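# Hang a T-shirt hanger on the rack rail at red tape

## Task

The right gripper starts out holding a hanger that carries a T-shirt. Put that hanger on the rail so its hook sits on the red tape, with the hanger roughly perpendicular to the rail, and let it come to rest hanging there. The T-shirt must stay about centred on the hanger. Any other hanger already on the rail must still be on it at the end. The rack is free-standing: do not shift it, and if it tilts beyond a slight amount the attempt fails immediately. The result only counts if it holds without the robot supporting it, so release the hanger and withdraw the gripper afterwards.

## Robot and tools

Robot: two arms, left_arm and right_arm, each with a parallel gripper. The right gripper begins with the hanger. Cameras: cam_high, cam_low, cam_left_wrist, cam_right_wrist, each 504x504, returned in that order; a calibration (intrinsics K, distortion, T_world_to_cam) is supplied per camera and may be slightly off.

World frame (used in result lines): origin on the table surface midway between the arms, +z up, +x out across the table, left_arm on the +y side. The names left/right do not refer to image sides. Reported hand positions can be somewhat wrong, especially at long reach.

Gripper frame: fingers point along the gripper's +z; they open and close along its y. The reported end_effector_position is the spot between the finger pads, roughly 1 cm short of the tips.

A row (used by both motion tools) is 14 numbers, each in [-1, 1], always for both arms even if one stays still: left_arm dx, dy, dz, rx, ry, rz, opening, then right_arm dx, dy, dz, rx, ry, rz, opening. dx..rz are an offset, not a pose: a target relative to that gripper's measured pose at the start of the action (or move), expressed in the gripper's own axes. Scale: 1.0 = 0.6 m for dx/dy/dz and 180 degrees for rotation; rx, ry, rz form a single rotation vector. Opening is absolute: +1 fully open (0.093 m), -1 closed.

execute_actions(actions): a list of actions run one after another. Each action is a table of up to 15 rows, one row per control step of 1/30 s; a short table repeats its final row to fill 15 steps. Every row in an action is measured from the same start pose (the pose at the start of that action; for the first action of a call, the last pose a result reported), not from the previous row. An empty list just returns state and images.

move(target, speed, blocking): target is one 14-number row, offsets taken from the pose in the latest result that showed one. Each gripper follows a straight path to its target; both paths finish together, lasting 0.5 to 10 s (cut off at 10 s). Rotation goes the shorter way. speed is the path's top speed in m/s, 0.002 to 0.5 (default 0.25); turning is capped at twice that in rad/s. Paths ignore obstacles and the other arm, and the real gripper lags, drifts and may overshoot speed, notably with a nearly straight arm. Faster motion and targets further beyond a contact mean harder impacts. Openings are sent when the move begins. The result adds a move: line with the outcome (done, off_target, moving, held, fault) and active limits, plus each gripper's distance from target. If only one arm is named, the other finished. held = a check blocked the last step; limits=paced = the sent pose was clipped; limits=held = some steps were blocked en route, after which the arm can surge. blocking=false returns after 0.5 s while motion continues; until a result shows it ended, other actions and moves are rejected, so use wait or stop.

wait(seconds): 0 to 10; lets time pass with arms holding their last command; returns early if a running move finishes. stop(): brakes a running move (needs room; fingers keep moving). zoom_image(camera, region): region [x0, y0, x1, y1] in pixels of that camera's latest image, at most 504 by 504. finished_scene(scene): ends the scene by number; irreversible, call only after the hanger hangs on its own and the gripper is clear.

Controller behaviour: each step the commanded pose is clipped to within 70 mm and 16 degrees of the measured pose; position wins over orientation if both can't be met. Large targets take several actions; after an action the arm goes at most to its last clipped pose, so send the remainder next. Friction may leave the hand up to about 31 mm off, and tiny commands may not move it. Hand target lines show where each arm is being driven. An arm meant to stay put: in a reply's first call send the offset back to its desired pose, then zeros; always send its desired opening. A pose unreachable line means the clearance check altered or blocked that arm's command. HELD in step readings marks steps where that arm was held back. Joint limits (rad): waist -2.618 to 3.054, shoulder 0 to 3.142, elbow 0 to 3.142, wrist pitch -1.571 to 1.571, wrist yaw -1.571 to 1.571, wrist roll -2.094 to 2.094.

Grip readings: grip_measured is the finger motor position on the same -1..+1 scale. Pads close at about -0.94; every mm of object width adds about 0.0208; each gripper may be biased up to 0.02. Once pads touch, fingers stop but the reading keeps heading to the commanded value; commanding further below the contact reading squeezes harder (limit roughly 50 to 62 N per pad, lower on thin parts). To keep the hanger, keep sending the same closing number. The last entry of each arm's Joint positions is the opening in metres (floored at zero). Joint torques are raw drive outputs with offsets and noise.

Hazards: do not knock rigid items off the table; do not tip or drag the rack (a noticeable tilt fails at once); do not strip the other hanger off the rail; do not let the arms collide or press each other. Avoid drops, slams and hard pushes. Loose objects may get a brief nudge occasionally. Holding loads heats motors: MOTOR HOT from 75 °C, a 10 s stop of that arm at 90 °C, and at 100 °C the arm goes limp and falls; these show as OVER-TEMPERATURE FAULT lines. The simulation keeps running while you compose replies, with the robot holding the last command. Less robot time and smoother, lower-effort motion are preferred.

Each tool is called after "Emit:" by a JSON object that holds its "op" and its "data", one argument or row to a line.

## Session

Emit:
{"op": "execute_actions", "data": {
  "actions": []
}}

Scene clock: 0.00 s.
left_arm: end_effector_position=(+0.3571, +0.3283, +0.4018) grip_measured=+1.000 end_effector_quat_wxyz=(+0.701, -0.057, +0.708, +0.064) | right_arm: end_effector_position=(+0.3340, +0.0639, +0.4139) grip_measured=-0.829 end_effector_quat_wxyz=(+0.540, -0.248, +0.788, +0.164)
Joint positions: left_arm=[-0.009  1.062  1.061 -0.007 -0.006  0.012  0.093] | right_arm=[ 0.92   1.67   1.962 -0.697  0.396  0.154  0.005]
Joint velocities: left_arm=[ 0.007  0.007  0.017 -0.037 -0.007 -0.007  0.   ] | right_arm=[-0.007  0.032  0.002  0.007  0.007 -0.095 -0.   ]
Joint torques (N m, as the arm reports them, + toward a larger angle): no reading
Motor temperatures (°C, as the motors report them): left_arm=[23 25 24 24 24 23] | right_arm=[26 24 26 22 23 25]
Hand target (left_arm): +0.357, +0.328, +0.402; +0.701, -0.057, +0.708, +0.064
Hand target (right_arm): +0.335, +0.066, +0.420; +0.549, -0.242, +0.782, +0.172

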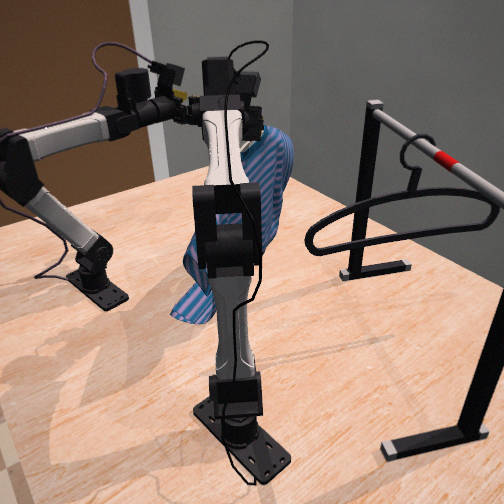

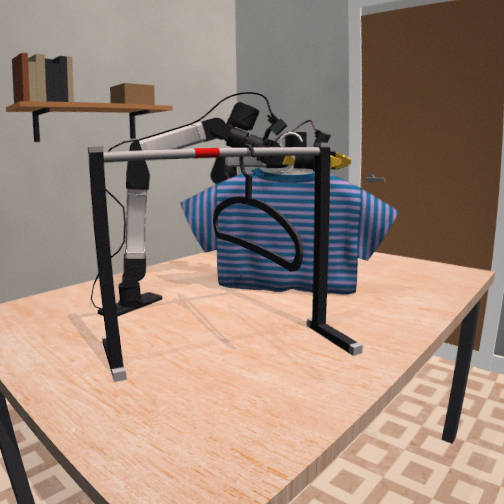

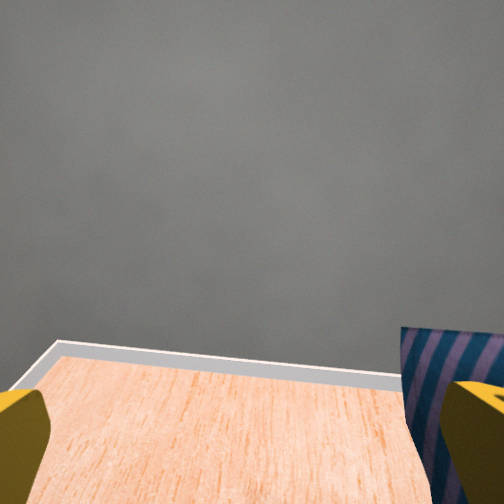

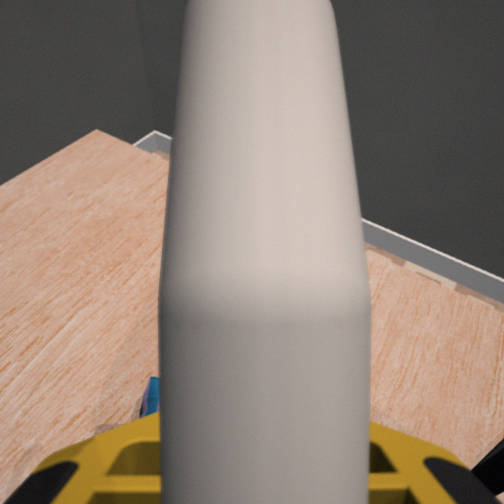

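Emit:
{"op": "zoom_image", "data": {
  "camera": "cam_low",
  "region": [180, 90, 400, 250]
}}

Emit:
{"op": "zoom_image", "data": {
  "camera": "cam_high",
  "region": [130, 30, 330, 190]
}}

Region (180, 90, 400, 250) of cam_low's 504x504 image, scaled by 2.291, with more detail than that image has; it fills the top 367 rows of this view, and the rest is white.

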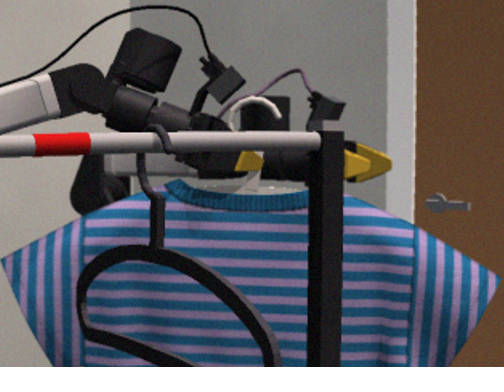

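Region (130, 30, 330, 190) of cam_high's 504x504 image, scaled by 2.520, with more detail than that image has; it fills the top 403 rows of this view, and the rest is white.

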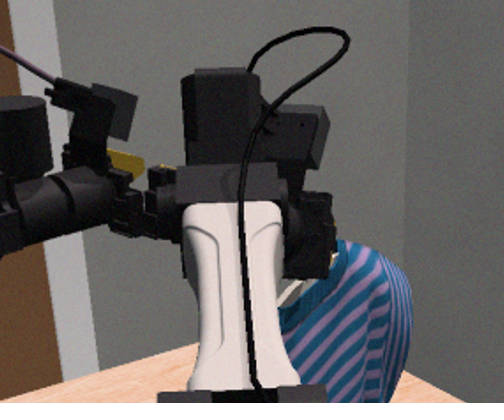

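Emit:
{"op": "execute_actions", "data": {
  "actions": [
    [[0,0,0,0,0,0,1,0,0,0,0,0,0,-1]]
  ]
}}

Emit:
{"op": "move", "data": {
  "target": [0,0,0,0,0,0,1,-0.184,-0.028,-0.394,0.296,0,0.116,-1],
  "speed": 0.15
}}

Scene clock: 30.57 s.
left_arm: end_effector_position=(+0.3571, +0.3283, +0.4018) grip_measured=+1.000 end_effector_quat_wxyz=(+0.701, -0.057, +0.708, +0.064) | right_arm: end_effector_position=(+0.3328, +0.0618, +0.4085) grip_measured=-0.976 end_effector_quat_wxyz=(+0.532, -0.253, +0.793, +0.157)
Joint positions: left_arm=[-0.009  1.062  1.061 -0.007 -0.006  0.012  0.093] | right_arm=[ 0.92   1.67   1.962 -0.723  0.396  0.154  0.   ]
Joint velocities: left_arm=[-0.002 -0.022 -0.012  0.066  0.037  0.037  0.   ] | right_arm=[-0.012  0.002 -0.007 -0.022 -0.007  0.007  0.   ]
Joint torques (N m, as the arm reports them, + toward a larger angle): left_arm=[-0.28 -3.73  7.13  2.21 -0.22  0.02] | right_arm=[-0.1  -6.73  6.66  1.95  0.11 -0.11]
Motor temperatures (°C, as the motors report them): left_arm=[23 25 29 29 24 23] | right_arm=[26 29 30 29 23 25]
Hand target (left_arm): +0.357, +0.328, +0.402; +0.701, -0.057, +0.708, +0.064
Hand target (right_arm): +0.334, +0.064, +0.414; +0.540, -0.248, +0.788, +0.164
Off the commanded pose (left_arm): 0.000 m, 0 deg.
Off the commanded pose (right_arm): 0.006 m, 1 deg.
Step readings (end_effector_position):
0: left_arm (+0.3571, +0.3283, +0.4018) | right_arm (+0.3340, +0.0639, +0.4139)
1: left_arm (+0.3571, +0.3283, +0.4018) | right_arm (+0.3339, +0.0637, +0.4135)
2: left_arm (+0.3571, +0.3283, +0.4018) | right_arm (+0.3337, +0.0634, +0.4127)
4: left_arm (+0.3571, +0.3283, +0.4018) | right_arm (+0.3334, +0.0628, +0.4112)
8: left_arm (+0.3571, +0.3283, +0.4018) | right_arm (+0.3329, +0.0620, +0.4091)
15: end_effector_position above
camera_calibration (this result's frames):
cam_right_wrist: T_world_to_cam=[[0.571514, -0.820023, 0.0305585, -0.149456], [-0.590214, -0.436651, -0.678957, 0.539026], [0.570104, 0.369997, -0.733542, 0.169288], [0, 0, 0, 1]] pos_world=[0.307045, 0.0501729, 0.494723]

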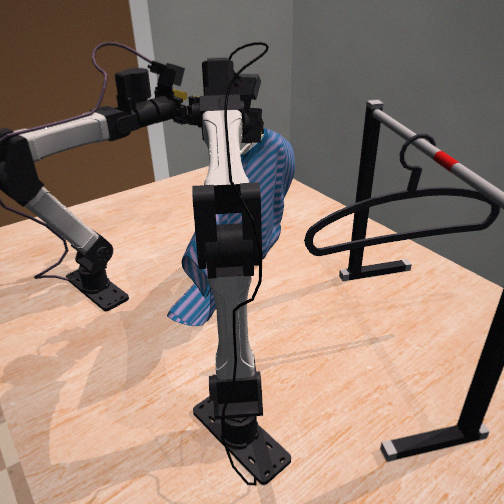

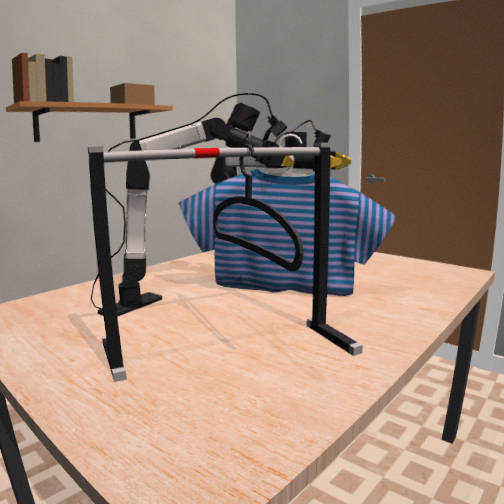

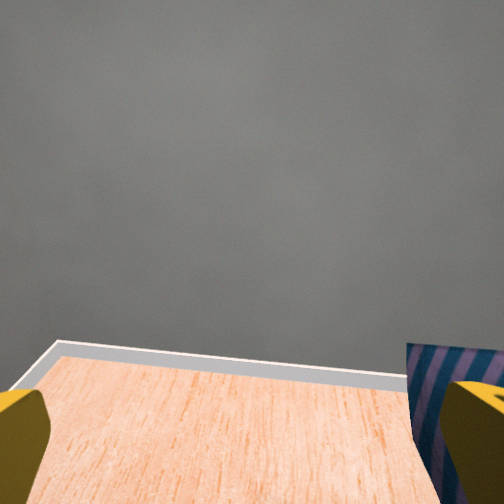

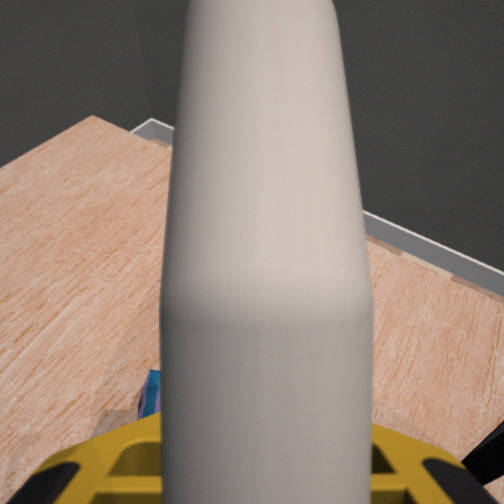

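Scene clock: 34.60 s.
left_arm: end_effector_position=(+0.3571, +0.3283, +0.4018) grip_measured=+1.000 end_effector_quat_wxyz=(+0.701, -0.057, +0.708, +0.064) | right_arm: end_effector_position=(+0.1985, -0.0374, +0.5900) grip_measured=-0.976 end_effector_quat_wxyz=(+0.706, -0.032, +0.707, -0.009)
Joint positions: left_arm=[-0.009  1.062  1.061 -0.007 -0.006  0.012  0.093] | right_arm=[ 1.474  1.887  2.853 -1.096  1.549  0.073  0.   ]
Joint velocities: left_arm=[ 0.022 -0.007 -0.017 -0.051 -0.022 -0.051  0.   ] | right_arm=[-0.012  0.002  0.007  0.007 -0.007 -0.081  0.   ]
Joint torques (N m, as the arm reports them, + toward a larger angle): left_arm=[-0.19 -3.51  7.06  2.21 -0.2  -0.01] | right_arm=[ 0.48 -6.17  4.84  1.45  0.27 -0.14]
Motor temperatures (°C, as the motors report them): left_arm=[23 25 29 29 24 23] | right_arm=[26 29 30 29 23 25]
Hand target (left_arm): +0.357, +0.328, +0.402; +0.701, -0.057, +0.708, +0.064
Hand target (right_arm): +0.196, -0.049, +0.599; +0.707, -0.010, +0.707, +0.008
Off the commanded pose (left_arm): 0.000 m, 0 deg.
Off the commanded pose (right_arm): 0.017 m, 33 deg; orientation clipped at the last step of the last action.
elbow stopped short (right arm): the move would have taken joint 3 (elbow) straighter than the controller allows; a more bent joint 3 avoids this.
joint sent to its limit (right arm) — the command would take joint 5 (wrist yaw) past its upper limit, so that joint was sent only as far as its limit.
move: off_target (right_arm); limits=paced
camera_calibration (this result's frames):
cam_right_wrist: T_world_to_cam=[[0.0324732, -0.997076, 0.0691706, -0.0819951], [-0.415831, -0.076411, -0.906226, 0.652659], [0.908862, 0.000664816, -0.417096, 0.147879], [0, 0, 0, 1]] pos_world=[0.139657, -0.0319834, 0.658808]

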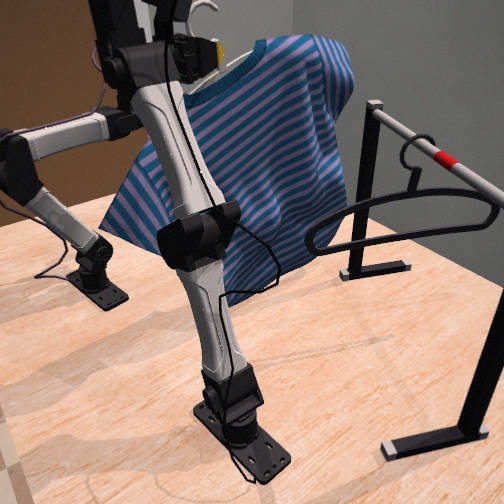

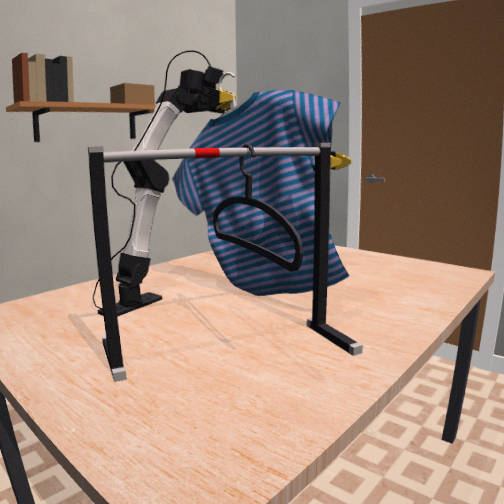

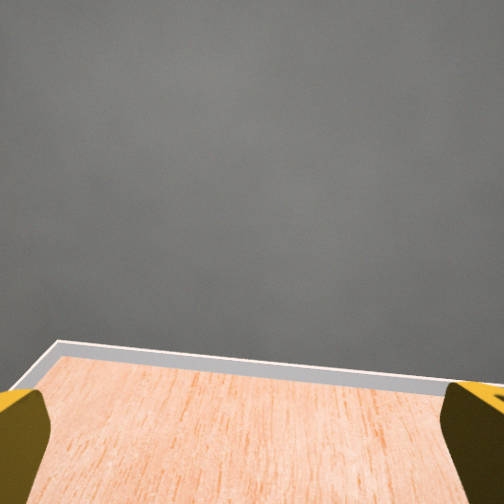

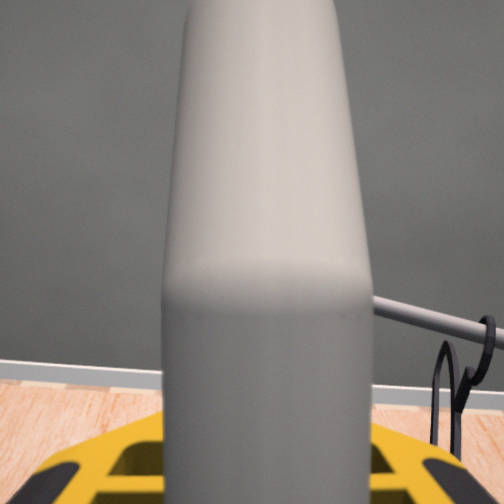

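Emit:
{"op": "move", "data": {
  "target": [0,0,0,0,0,0,1,0.05,-0.6,0,0.06,0.117,0,-1],
  "speed": 0.15
}}

Scene clock: 43.60 s.
left_arm: end_effector_position=(+0.3571, +0.3283, +0.4018) grip_measured=+1.000 end_effector_quat_wxyz=(+0.701, -0.057, +0.708, +0.064) | right_arm: end_effector_position=(+0.2068, -0.3933, +0.5852) grip_measured=-0.976 end_effector_quat_wxyz=(+0.643, +0.051, +0.752, -0.138)
Joint positions: left_arm=[-0.009  1.062  1.061 -0.007 -0.006  0.012  0.093] | right_arm=[-1.344  1.382  2.718 -1.569 -0.945 -0.334  0.   ]
Joint velocities: left_arm=[-0.002 -0.012 -0.007 -0.051 -0.037 -0.022  0.   ] | right_arm=[-0.027  0.002 -0.007  0.007 -0.081  0.037  0.   ]
Joint torques (N m, as the arm reports them, + toward a larger angle): left_arm=[-0.52 -3.58  7.08  2.22 -0.23  0.05] | right_arm=[-1.26  0.53  0.22  1.55 -0.24 -0.17]
Motor temperatures (°C, as the motors report them): left_arm=[23 25 30 30 24 23] | right_arm=[26 29 30 28 23 25]
Hand target (left_arm): +0.357, +0.328, +0.402; +0.701, -0.057, +0.708, +0.064
Hand target (right_arm): +0.208, -0.396, +0.582; +0.642, +0.053, +0.754, -0.128
Off the commanded pose (left_arm): 0.000 m, 0 deg.
Off the commanded pose (right_arm): 0.008 m, 14 deg.
joint sent to its limit (right arm) — the command would take joint 4 (wrist pitch) past its lower limit, so that joint was sent only as far as its limit.
move: off_target (right_arm); limits=paced
camera_calibration (this result's frames):
cam_right_wrist: T_world_to_cam=[[-0.252056, -0.955471, 0.153436, -0.410898], [-0.551444, 0.011522, -0.834132, 0.644993], [0.795221, -0.294859, -0.529793, 0.111885], [0, 0, 0, 1]] pos_world=[0.163135, -0.367043, 0.660332]

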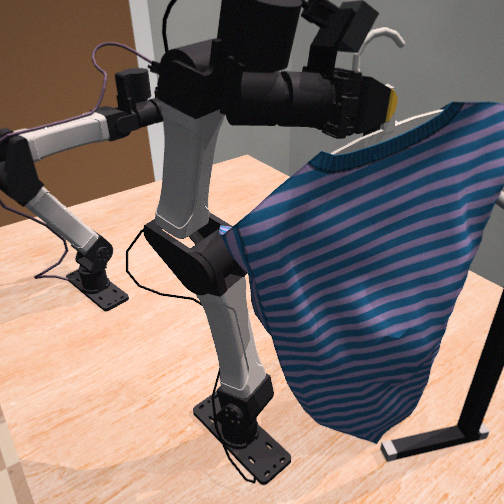

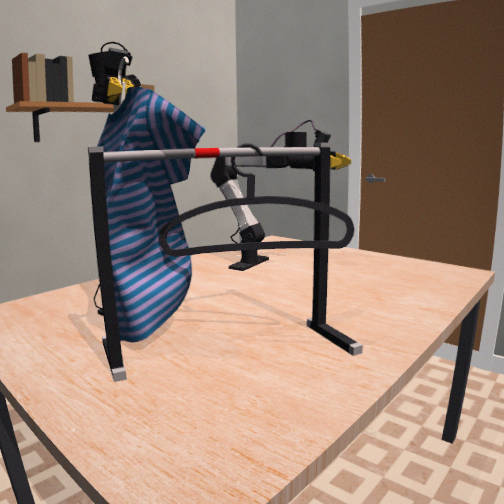

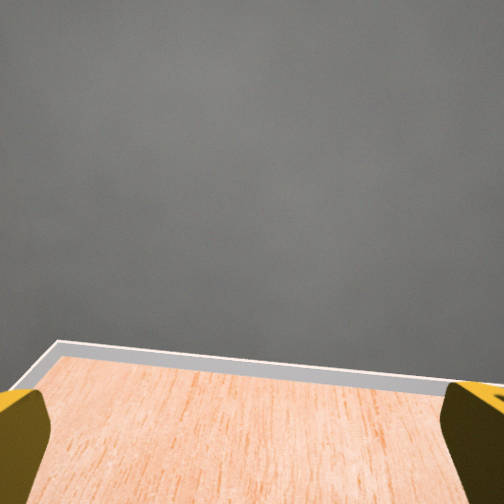

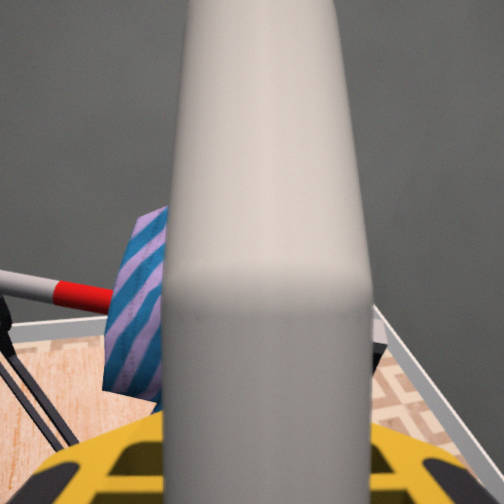

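Emit:
{"op": "move", "data": {
  "target": [0,0,0,0,0,0,1,0.235,0.23,-0.033,0.04,0.07,0.045,-1],
  "speed": 0.1
}}

Scene clock: 57.70 s.
left_arm: end_effector_position=(+0.3571, +0.3283, +0.4018) grip_measured=+1.000 end_effector_quat_wxyz=(+0.701, -0.057, +0.708, +0.064) | right_arm: end_effector_position=(+0.2018, -0.2662, +0.4316) grip_measured=-0.976 end_effector_quat_wxyz=(+0.551, +0.033, +0.832, +0.060)
Joint positions: left_arm=[-0.009  1.062  1.061 -0.007 -0.006  0.012  0.093] | right_arm=[ 1.048  0.92   1.759 -1.569  0.955  0.78   0.   ]
Joint velocities: left_arm=[-0.002  0.012 -0.007 -0.022 -0.022 -0.066  0.   ] | right_arm=[ 0.002 -0.007  0.002 -0.022  0.022 -0.022  0.   ]
Joint torques (N m, as the arm reports them, + toward a larger angle): left_arm=[-0.41 -3.42  7.18  2.29 -0.27  0.02] | right_arm=[0.86 0.35 2.55 1.29 0.55 0.  ]
Motor temperatures (°C, as the motors report them): left_arm=[23 26 31 31 24 23] | right_arm=[26 28 29 29 23 25]
Hand target (left_arm): +0.357, +0.328, +0.402; +0.701, -0.057, +0.708, +0.064
Hand target (right_arm): +0.201, -0.271, +0.431; +0.557, +0.037, +0.827, +0.058
Off the commanded pose (left_arm): 0.000 m, 0 deg.
Off the commanded pose (right_arm): 0.005 m, 27 deg; orientation clipped at the last step of the last action.
joint sent to its limit (right arm) — the command would take joint 4 (wrist pitch) past its lower limit, so that joint was sent only as far as its limit.
move: off_target (right_arm); limits=paced
camera_calibration (this result's frames):
cam_right_wrist: T_world_to_cam=[[0.0160628, -0.991907, -0.125946, -0.210365], [-0.73757, 0.0732911, -0.671281, 0.496359], [0.675079, 0.103677, -0.730424, 0.288847], [0, 0, 0, 1]] pos_world=[0.174484, -0.274988, 0.517682]

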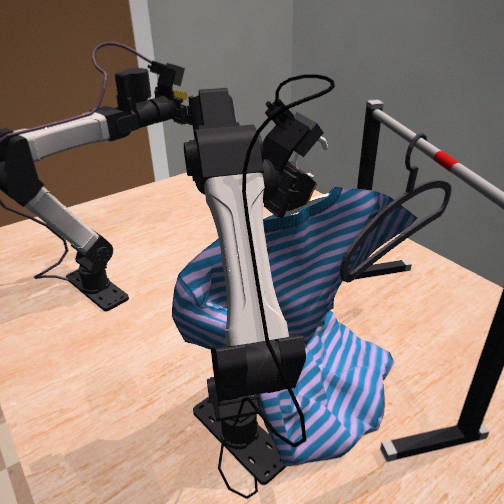

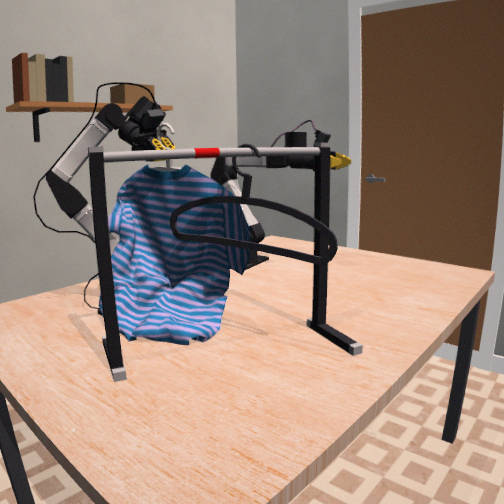

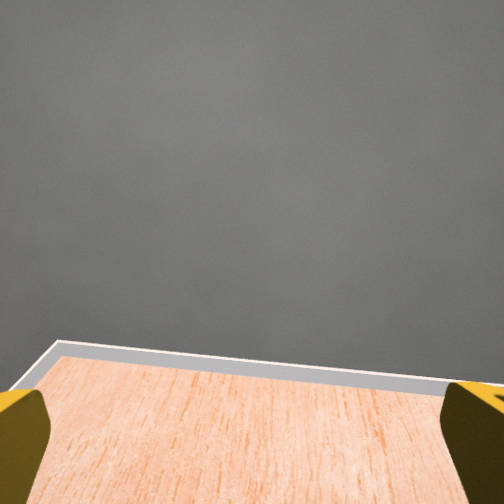

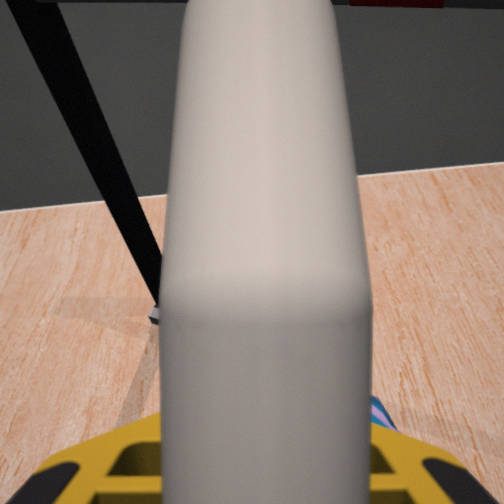

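Emit:
{"op": "move", "data": {
  "target": [0,0,0,0,0,0,1,-0.057,-0.061,0.157,0.137,-0.02,0.02,-1],
  "speed": 0.08
}}

Scene clock: 65.93 s.
left_arm: end_effector_position=(+0.3571, +0.3283, +0.4018) grip_measured=+1.000 end_effector_quat_wxyz=(+0.701, -0.057, +0.708, +0.064) | right_arm: end_effector_position=(+0.2957, -0.2938, +0.4147) grip_measured=-0.976 end_effector_quat_wxyz=(+0.539, +0.156, +0.823, -0.091)
Joint positions: left_arm=[-0.009  1.062  1.061 -0.007 -0.006  0.012  0.093] | right_arm=[ 0.415  1.083  1.623 -1.142  0.78   0.47   0.   ]
Joint velocities: left_arm=[ 0.012 -0.012  0.002  0.051  0.051 -0.051  0.   ] | right_arm=[-0.017  0.002  0.002  0.051 -0.125 -0.007  0.   ]
Joint torques (N m, as the arm reports them, + toward a larger angle): left_arm=[-0.29 -3.51  6.99  2.2  -0.23  0.  ] | right_arm=[-1.45 -0.65  4.73  1.9   0.65 -0.15]
Motor temperatures (°C, as the motors report them): left_arm=[23 26 31 31 24 23] | right_arm=[26 27 29 29 23 25]
Hand target (left_arm): +0.357, +0.328, +0.402; +0.701, -0.057, +0.708, +0.064
Hand target (right_arm): +0.302, -0.301, +0.422; +0.556, +0.178, +0.806, -0.103
Off the commanded pose (left_arm): 0.000 m, 0 deg.
Off the commanded pose (right_arm): 0.012 m, 4 deg.
move: off_target (right_arm)
camera_calibration (this result's frames):
cam_right_wrist: T_world_to_cam=[[-0.34982, -0.936782, -0.00809127, -0.16587], [-0.696859, 0.265979, -0.666064, 0.598782], [0.626109, -0.227364, -0.74585, 0.139617], [0, 0, 0, 1]] pos_world=[0.271827, -0.282904, 0.501619]

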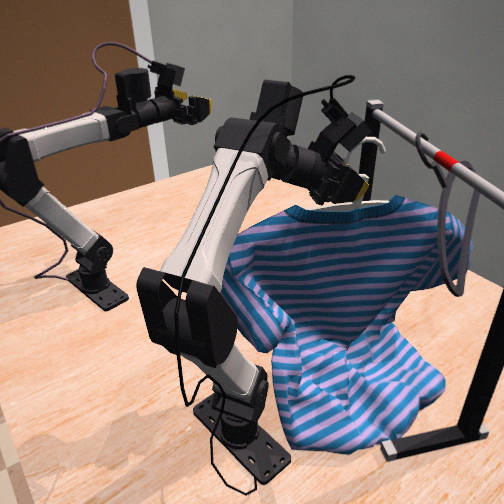

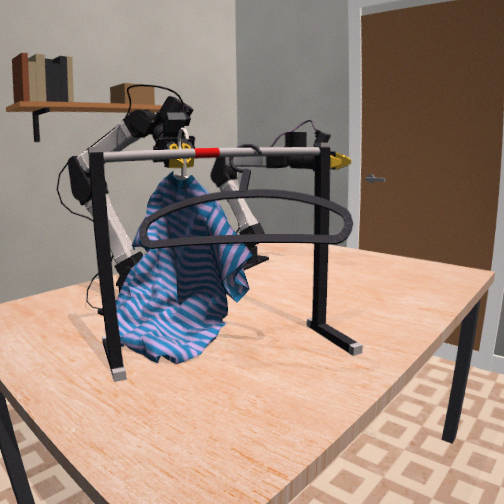

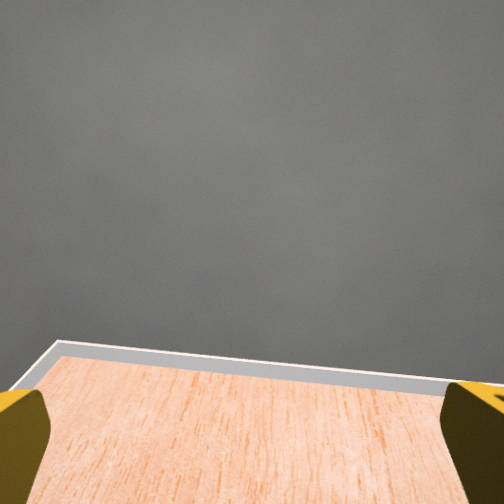

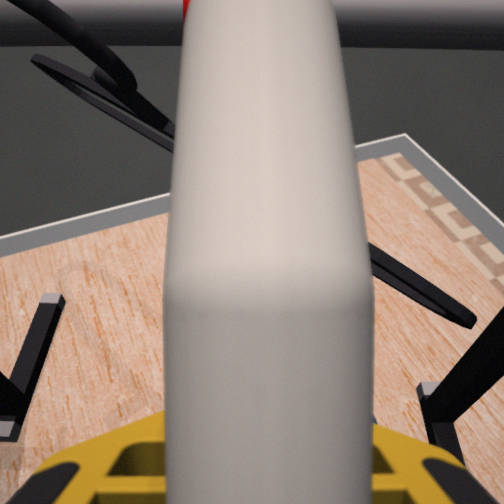

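Emit:
{"op": "move", "data": {
  "target": [0,0,0,0,0,0,1,-0.07,0.035,0.097,0,0,0,-1],
  "speed": 0.05
}}

Emit:
{"op": "zoom_image", "data": {
  "camera": "cam_high",
  "region": [300, 80, 504, 240]
}}

Emit:
{"op": "zoom_image", "data": {
  "camera": "cam_low",
  "region": [110, 90, 310, 250]
}}

Scene clock: 76.50 s.
left_arm: end_effector_position=(+0.3571, +0.3283, +0.4018) grip_measured=+1.000 end_effector_quat_wxyz=(+0.701, -0.057, +0.708, +0.064) | right_arm: end_effector_position=(+0.3614, -0.2952, +0.4107) grip_measured=-0.976 end_effector_quat_wxyz=(+0.512, +0.140, +0.842, -0.097)
Joint positions: left_arm=[-0.009  1.062  1.061 -0.007 -0.006  0.012  0.093] | right_arm=[ 0.226  1.279  1.737 -1.044  0.598  0.335  0.   ]
Joint velocities: left_arm=[ 0.007 -0.012 -0.007  0.007 -0.037 -0.007  0.   ] | right_arm=[-0.012  0.002  0.007  0.066  0.022  0.051  0.   ]
Joint torques (N m, as the arm reports them, + toward a larger angle): left_arm=[-0.32 -3.59  7.14  2.23 -0.26 -0.01] | right_arm=[-1.4  -2.41  7.91  2.    0.32 -0.13]
Motor temperatures (°C, as the motors report them): left_arm=[23 26 32 32 24 23] | right_arm=[26 26 29 30 24 25]
Hand target (left_arm): +0.357, +0.328, +0.402; +0.701, -0.057, +0.708, +0.064
Hand target (right_arm): +0.367, -0.300, +0.430; +0.540, +0.156, +0.822, -0.091
Off the commanded pose (left_arm): 0.000 m, 0 deg.
Off the commanded pose (right_arm): 0.021 m, 4 deg.
move: off_target (right_arm)
camera_calibration (this result's frames):
cam_right_wrist: T_world_to_cam=[[-0.330733, -0.943228, 0.0306141, -0.168995], [-0.747151, 0.241888, -0.619076, 0.63401], [0.576524, -0.227622, -0.784734, 0.12893], [0, 0, 0, 1]] pos_world=[0.343478, -0.283413, 0.49885]

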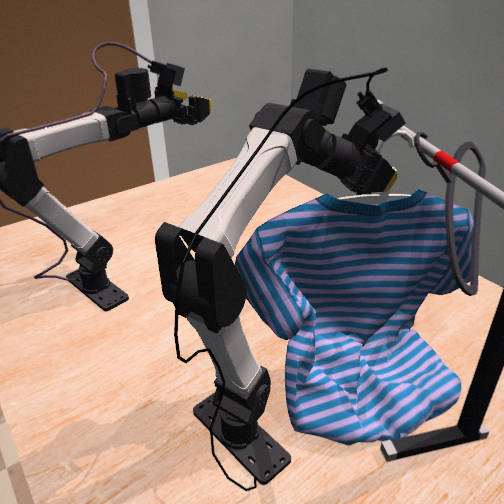

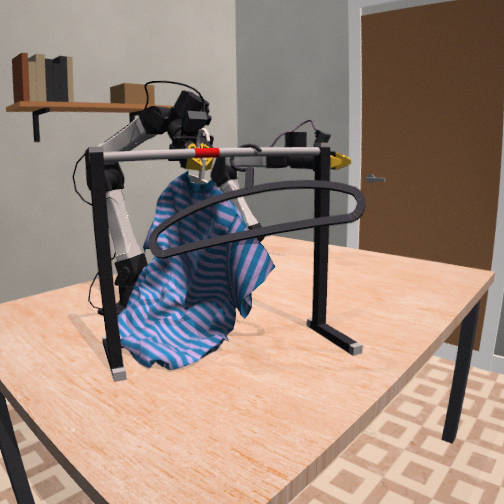

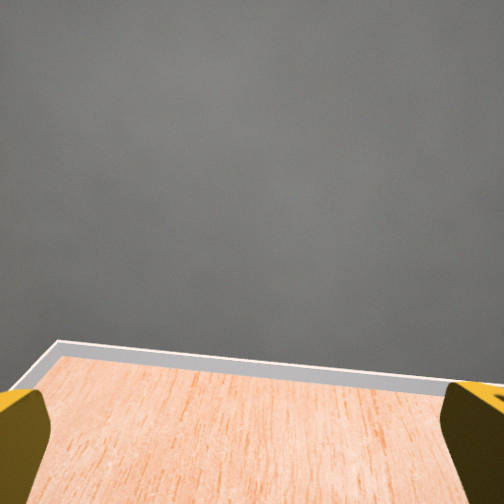

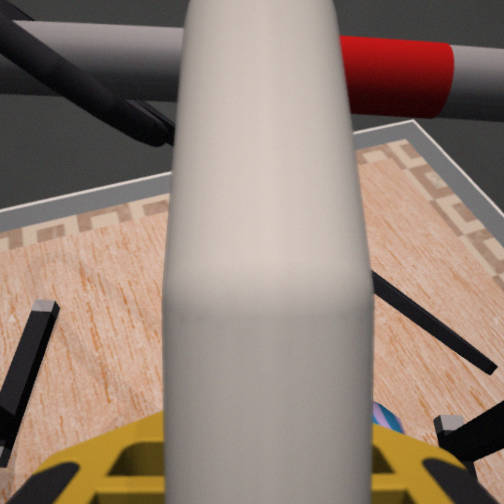

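Region (300, 80, 504, 240) of cam_high's 504x504 image, scaled by 2.471, with more detail than that image has; it fills the top 395 rows of this view, and the rest is white.

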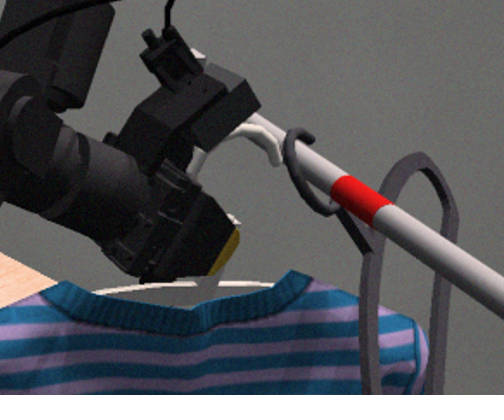

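Region (110, 90, 310, 250) of cam_low's 504x504 image, scaled by 2.520, with more detail than that image has; it fills the top 403 rows of this view, and the rest is white.

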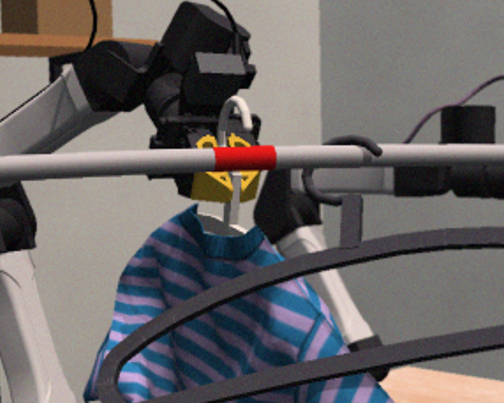

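Emit:
{"op": "move", "data": {
  "target": [0,0,0,0,0,0,1,-0.073,-0.045,0.04,0,0,0,-1],
  "speed": 0.04
}}

Emit:
{"op": "zoom_image", "data": {
  "camera": "cam_high",
  "region": [300, 80, 504, 240]
}}

Emit:
{"op": "zoom_image", "data": {
  "camera": "cam_low",
  "region": [110, 90, 310, 250]
}}

Scene clock: 82.63 s.
left_arm: end_effector_position=(+0.3571, +0.3283, +0.4018) grip_measured=+1.000 end_effector_quat_wxyz=(+0.701, -0.057, +0.708, +0.064) | right_arm: end_effector_position=(+0.3851, -0.3265, +0.4195) grip_measured=-0.976 end_effector_quat_wxyz=(+0.484, +0.128, +0.861, -0.095)
Joint positions: left_arm=[-0.009  1.062  1.061 -0.007 -0.006  0.012  0.093] | right_arm=[ 0.032  1.397  1.918 -1.116  0.406  0.215  0.   ]
Joint velocities: left_arm=[-0.022 -0.007  0.002 -0.037  0.037  0.066  0.   ] | right_arm=[-0.007 -0.007  0.022 -0.095 -0.037 -0.007  0.   ]
Joint torques (N m, as the arm reports them, + toward a larger angle): left_arm=[-0.46 -3.62  7.04  2.24 -0.21 -0.06] | right_arm=[-1.45 -3.41  8.    2.04  0.32 -0.16]
Motor temperatures (°C, as the motors report them): left_arm=[23 26 32 32 24 23] | right_arm=[26 26 30 31 24 25]
Hand target (left_arm): +0.357, +0.328, +0.402; +0.701, -0.057, +0.708, +0.064
Hand target (right_arm): +0.390, -0.334, +0.439; +0.512, +0.140, +0.842, -0.098
Off the commanded pose (left_arm): 0.000 m, 0 deg.
Off the commanded pose (right_arm): 0.022 m, 4 deg.
move: off_target (right_arm)
camera_calibration (this result's frames):
cam_right_wrist: T_world_to_cam=[[-0.305047, -0.95104, 0.0496796, -0.211325], [-0.793767, 0.225086, -0.56504, 0.654542], [0.526194, -0.211798, -0.823566, 0.155935], [0, 0, 0, 1]] pos_world=[0.373037, -0.31528, 0.508764]

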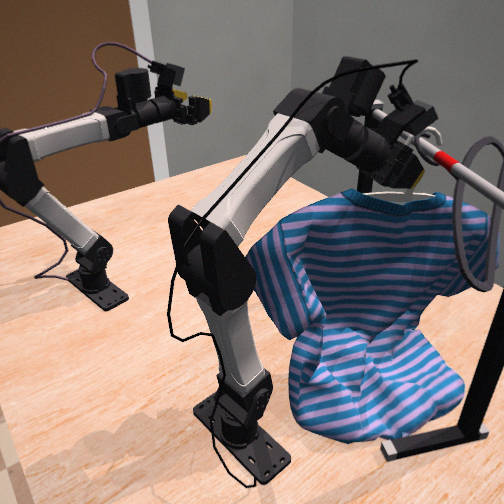

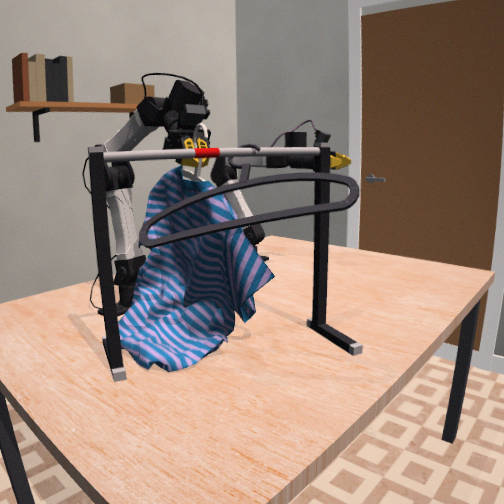

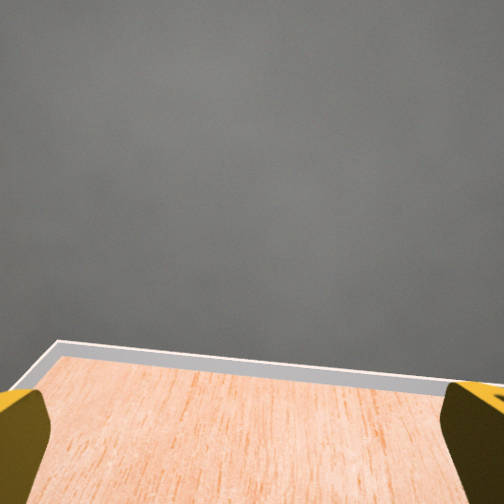

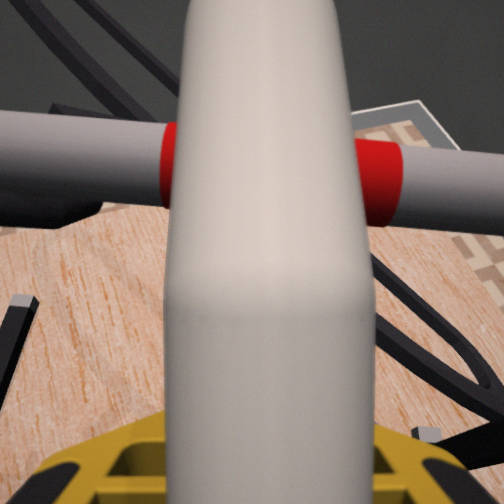

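Region (300, 80, 504, 240) of cam_high's 504x504 image, scaled by 2.471, with more detail than that image has; it fills the top 395 rows of this view, and the rest is white.

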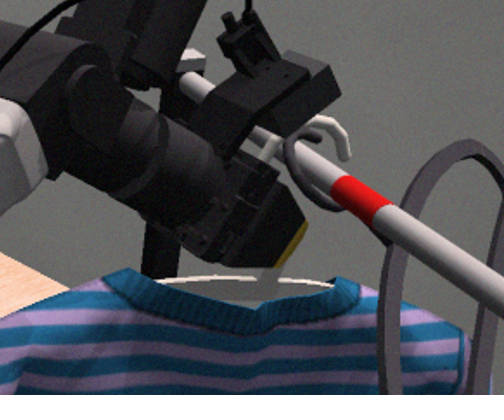

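Region (110, 90, 310, 250) of cam_low's 504x504 image, scaled by 2.520, with more detail than that image has; it fills the top 403 rows of this view, and the rest is white.

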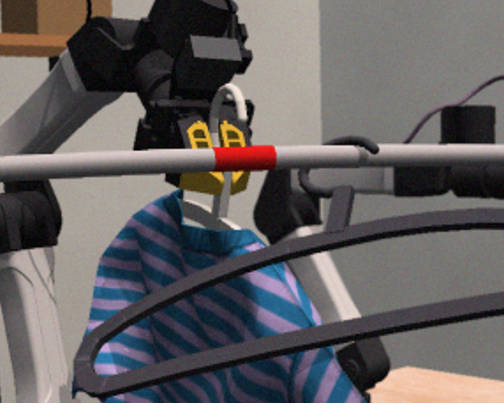

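Emit:
{"op": "move", "data": {
  "target": [0,0,0,0,0,0,1,-0.06,0,0.065,0,0,0,-1],
  "speed": 0.04
}}

Emit:
{"op": "zoom_image", "data": {
  "camera": "cam_high",
  "region": [300, 80, 504, 240]
}}

Emit:
{"op": "zoom_image", "data": {
  "camera": "cam_low",
  "region": [110, 90, 310, 250]
}}

Scene clock: 87.50 s.
left_arm: end_effector_position=(+0.3571, +0.3283, +0.4018) grip_measured=+1.000 end_effector_quat_wxyz=(+0.701, -0.057, +0.708, +0.064) | right_arm: end_effector_position=(+0.4283, -0.3347, +0.4101) grip_measured=-0.976 end_effector_quat_wxyz=(+0.453, +0.117, +0.879, -0.092)
Joint positions: left_arm=[-0.009  1.062  1.061 -0.007 -0.006  0.012  0.093] | right_arm=[-0.036  1.586  2.107 -1.171  0.327  0.172  0.   ]
Joint velocities: left_arm=[-0.002 -0.012 -0.012  0.007  0.066 -0.007  0.   ] | right_arm=[ 0.002  0.002  0.007 -0.066 -0.007 -0.066  0.   ]
Joint torques (N m, as the arm reports them, + toward a larger angle): left_arm=[-0.35 -3.82  7.2   2.31 -0.17  0.  ] | right_arm=[-1.47 -4.99  7.93  1.99  0.24 -0.17]
Motor temperatures (°C, as the motors report them): left_arm=[23 26 32 32 24 23] | right_arm=[26 26 31 31 24 25]
Hand target (left_arm): +0.357, +0.328, +0.402; +0.701, -0.057, +0.708, +0.064
Hand target (right_arm): +0.433, -0.343, +0.430; +0.484, +0.128, +0.861, -0.095
Off the commanded pose (left_arm): 0.000 m, 0 deg.
Off the commanded pose (right_arm): 0.022 m, 4 deg.
move: off_target (right_arm)
camera_calibration (this result's frames):
cam_right_wrist: T_world_to_cam=[[-0.281961, -0.957239, 0.0647491, -0.223624], [-0.83665, 0.212287, -0.504926, 0.67476], [0.469589, -0.196542, -0.860731, 0.168379], [0, 0, 0, 1]] pos_world=[0.422416, -0.32421, 0.500113]

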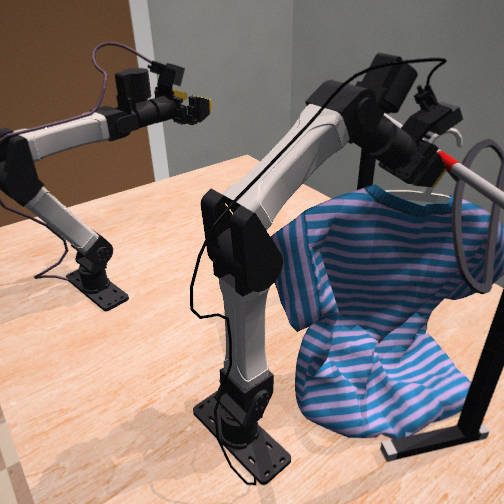

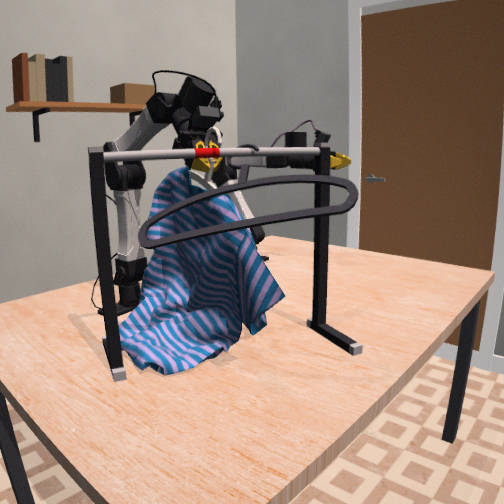

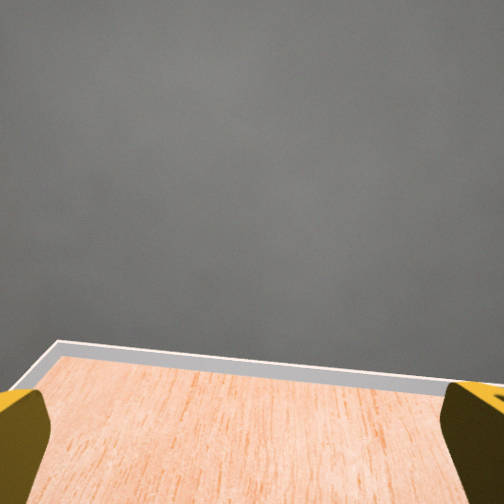

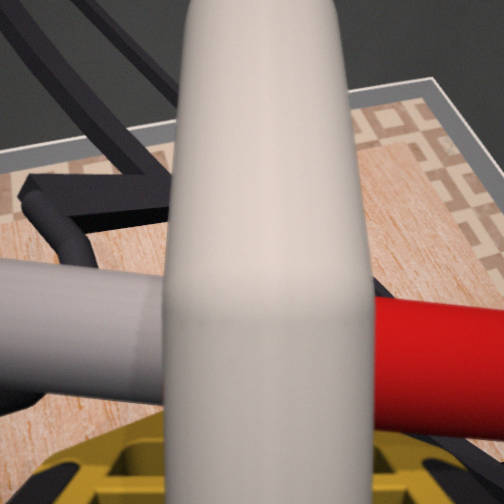

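Region (300, 80, 504, 240) of cam_high's 504x504 image, scaled by 2.471, with more detail than that image has; it fills the top 395 rows of this view, and the rest is white.

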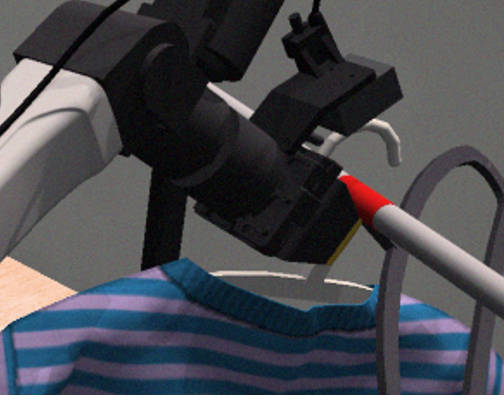

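Region (110, 90, 310, 250) of cam_low's 504x504 image, scaled by 2.520, with more detail than that image has; it fills the top 403 rows of this view, and the rest is white.

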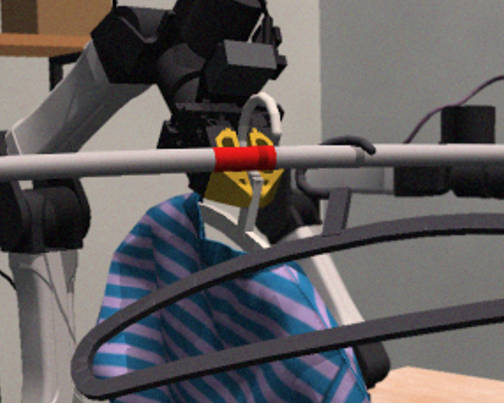

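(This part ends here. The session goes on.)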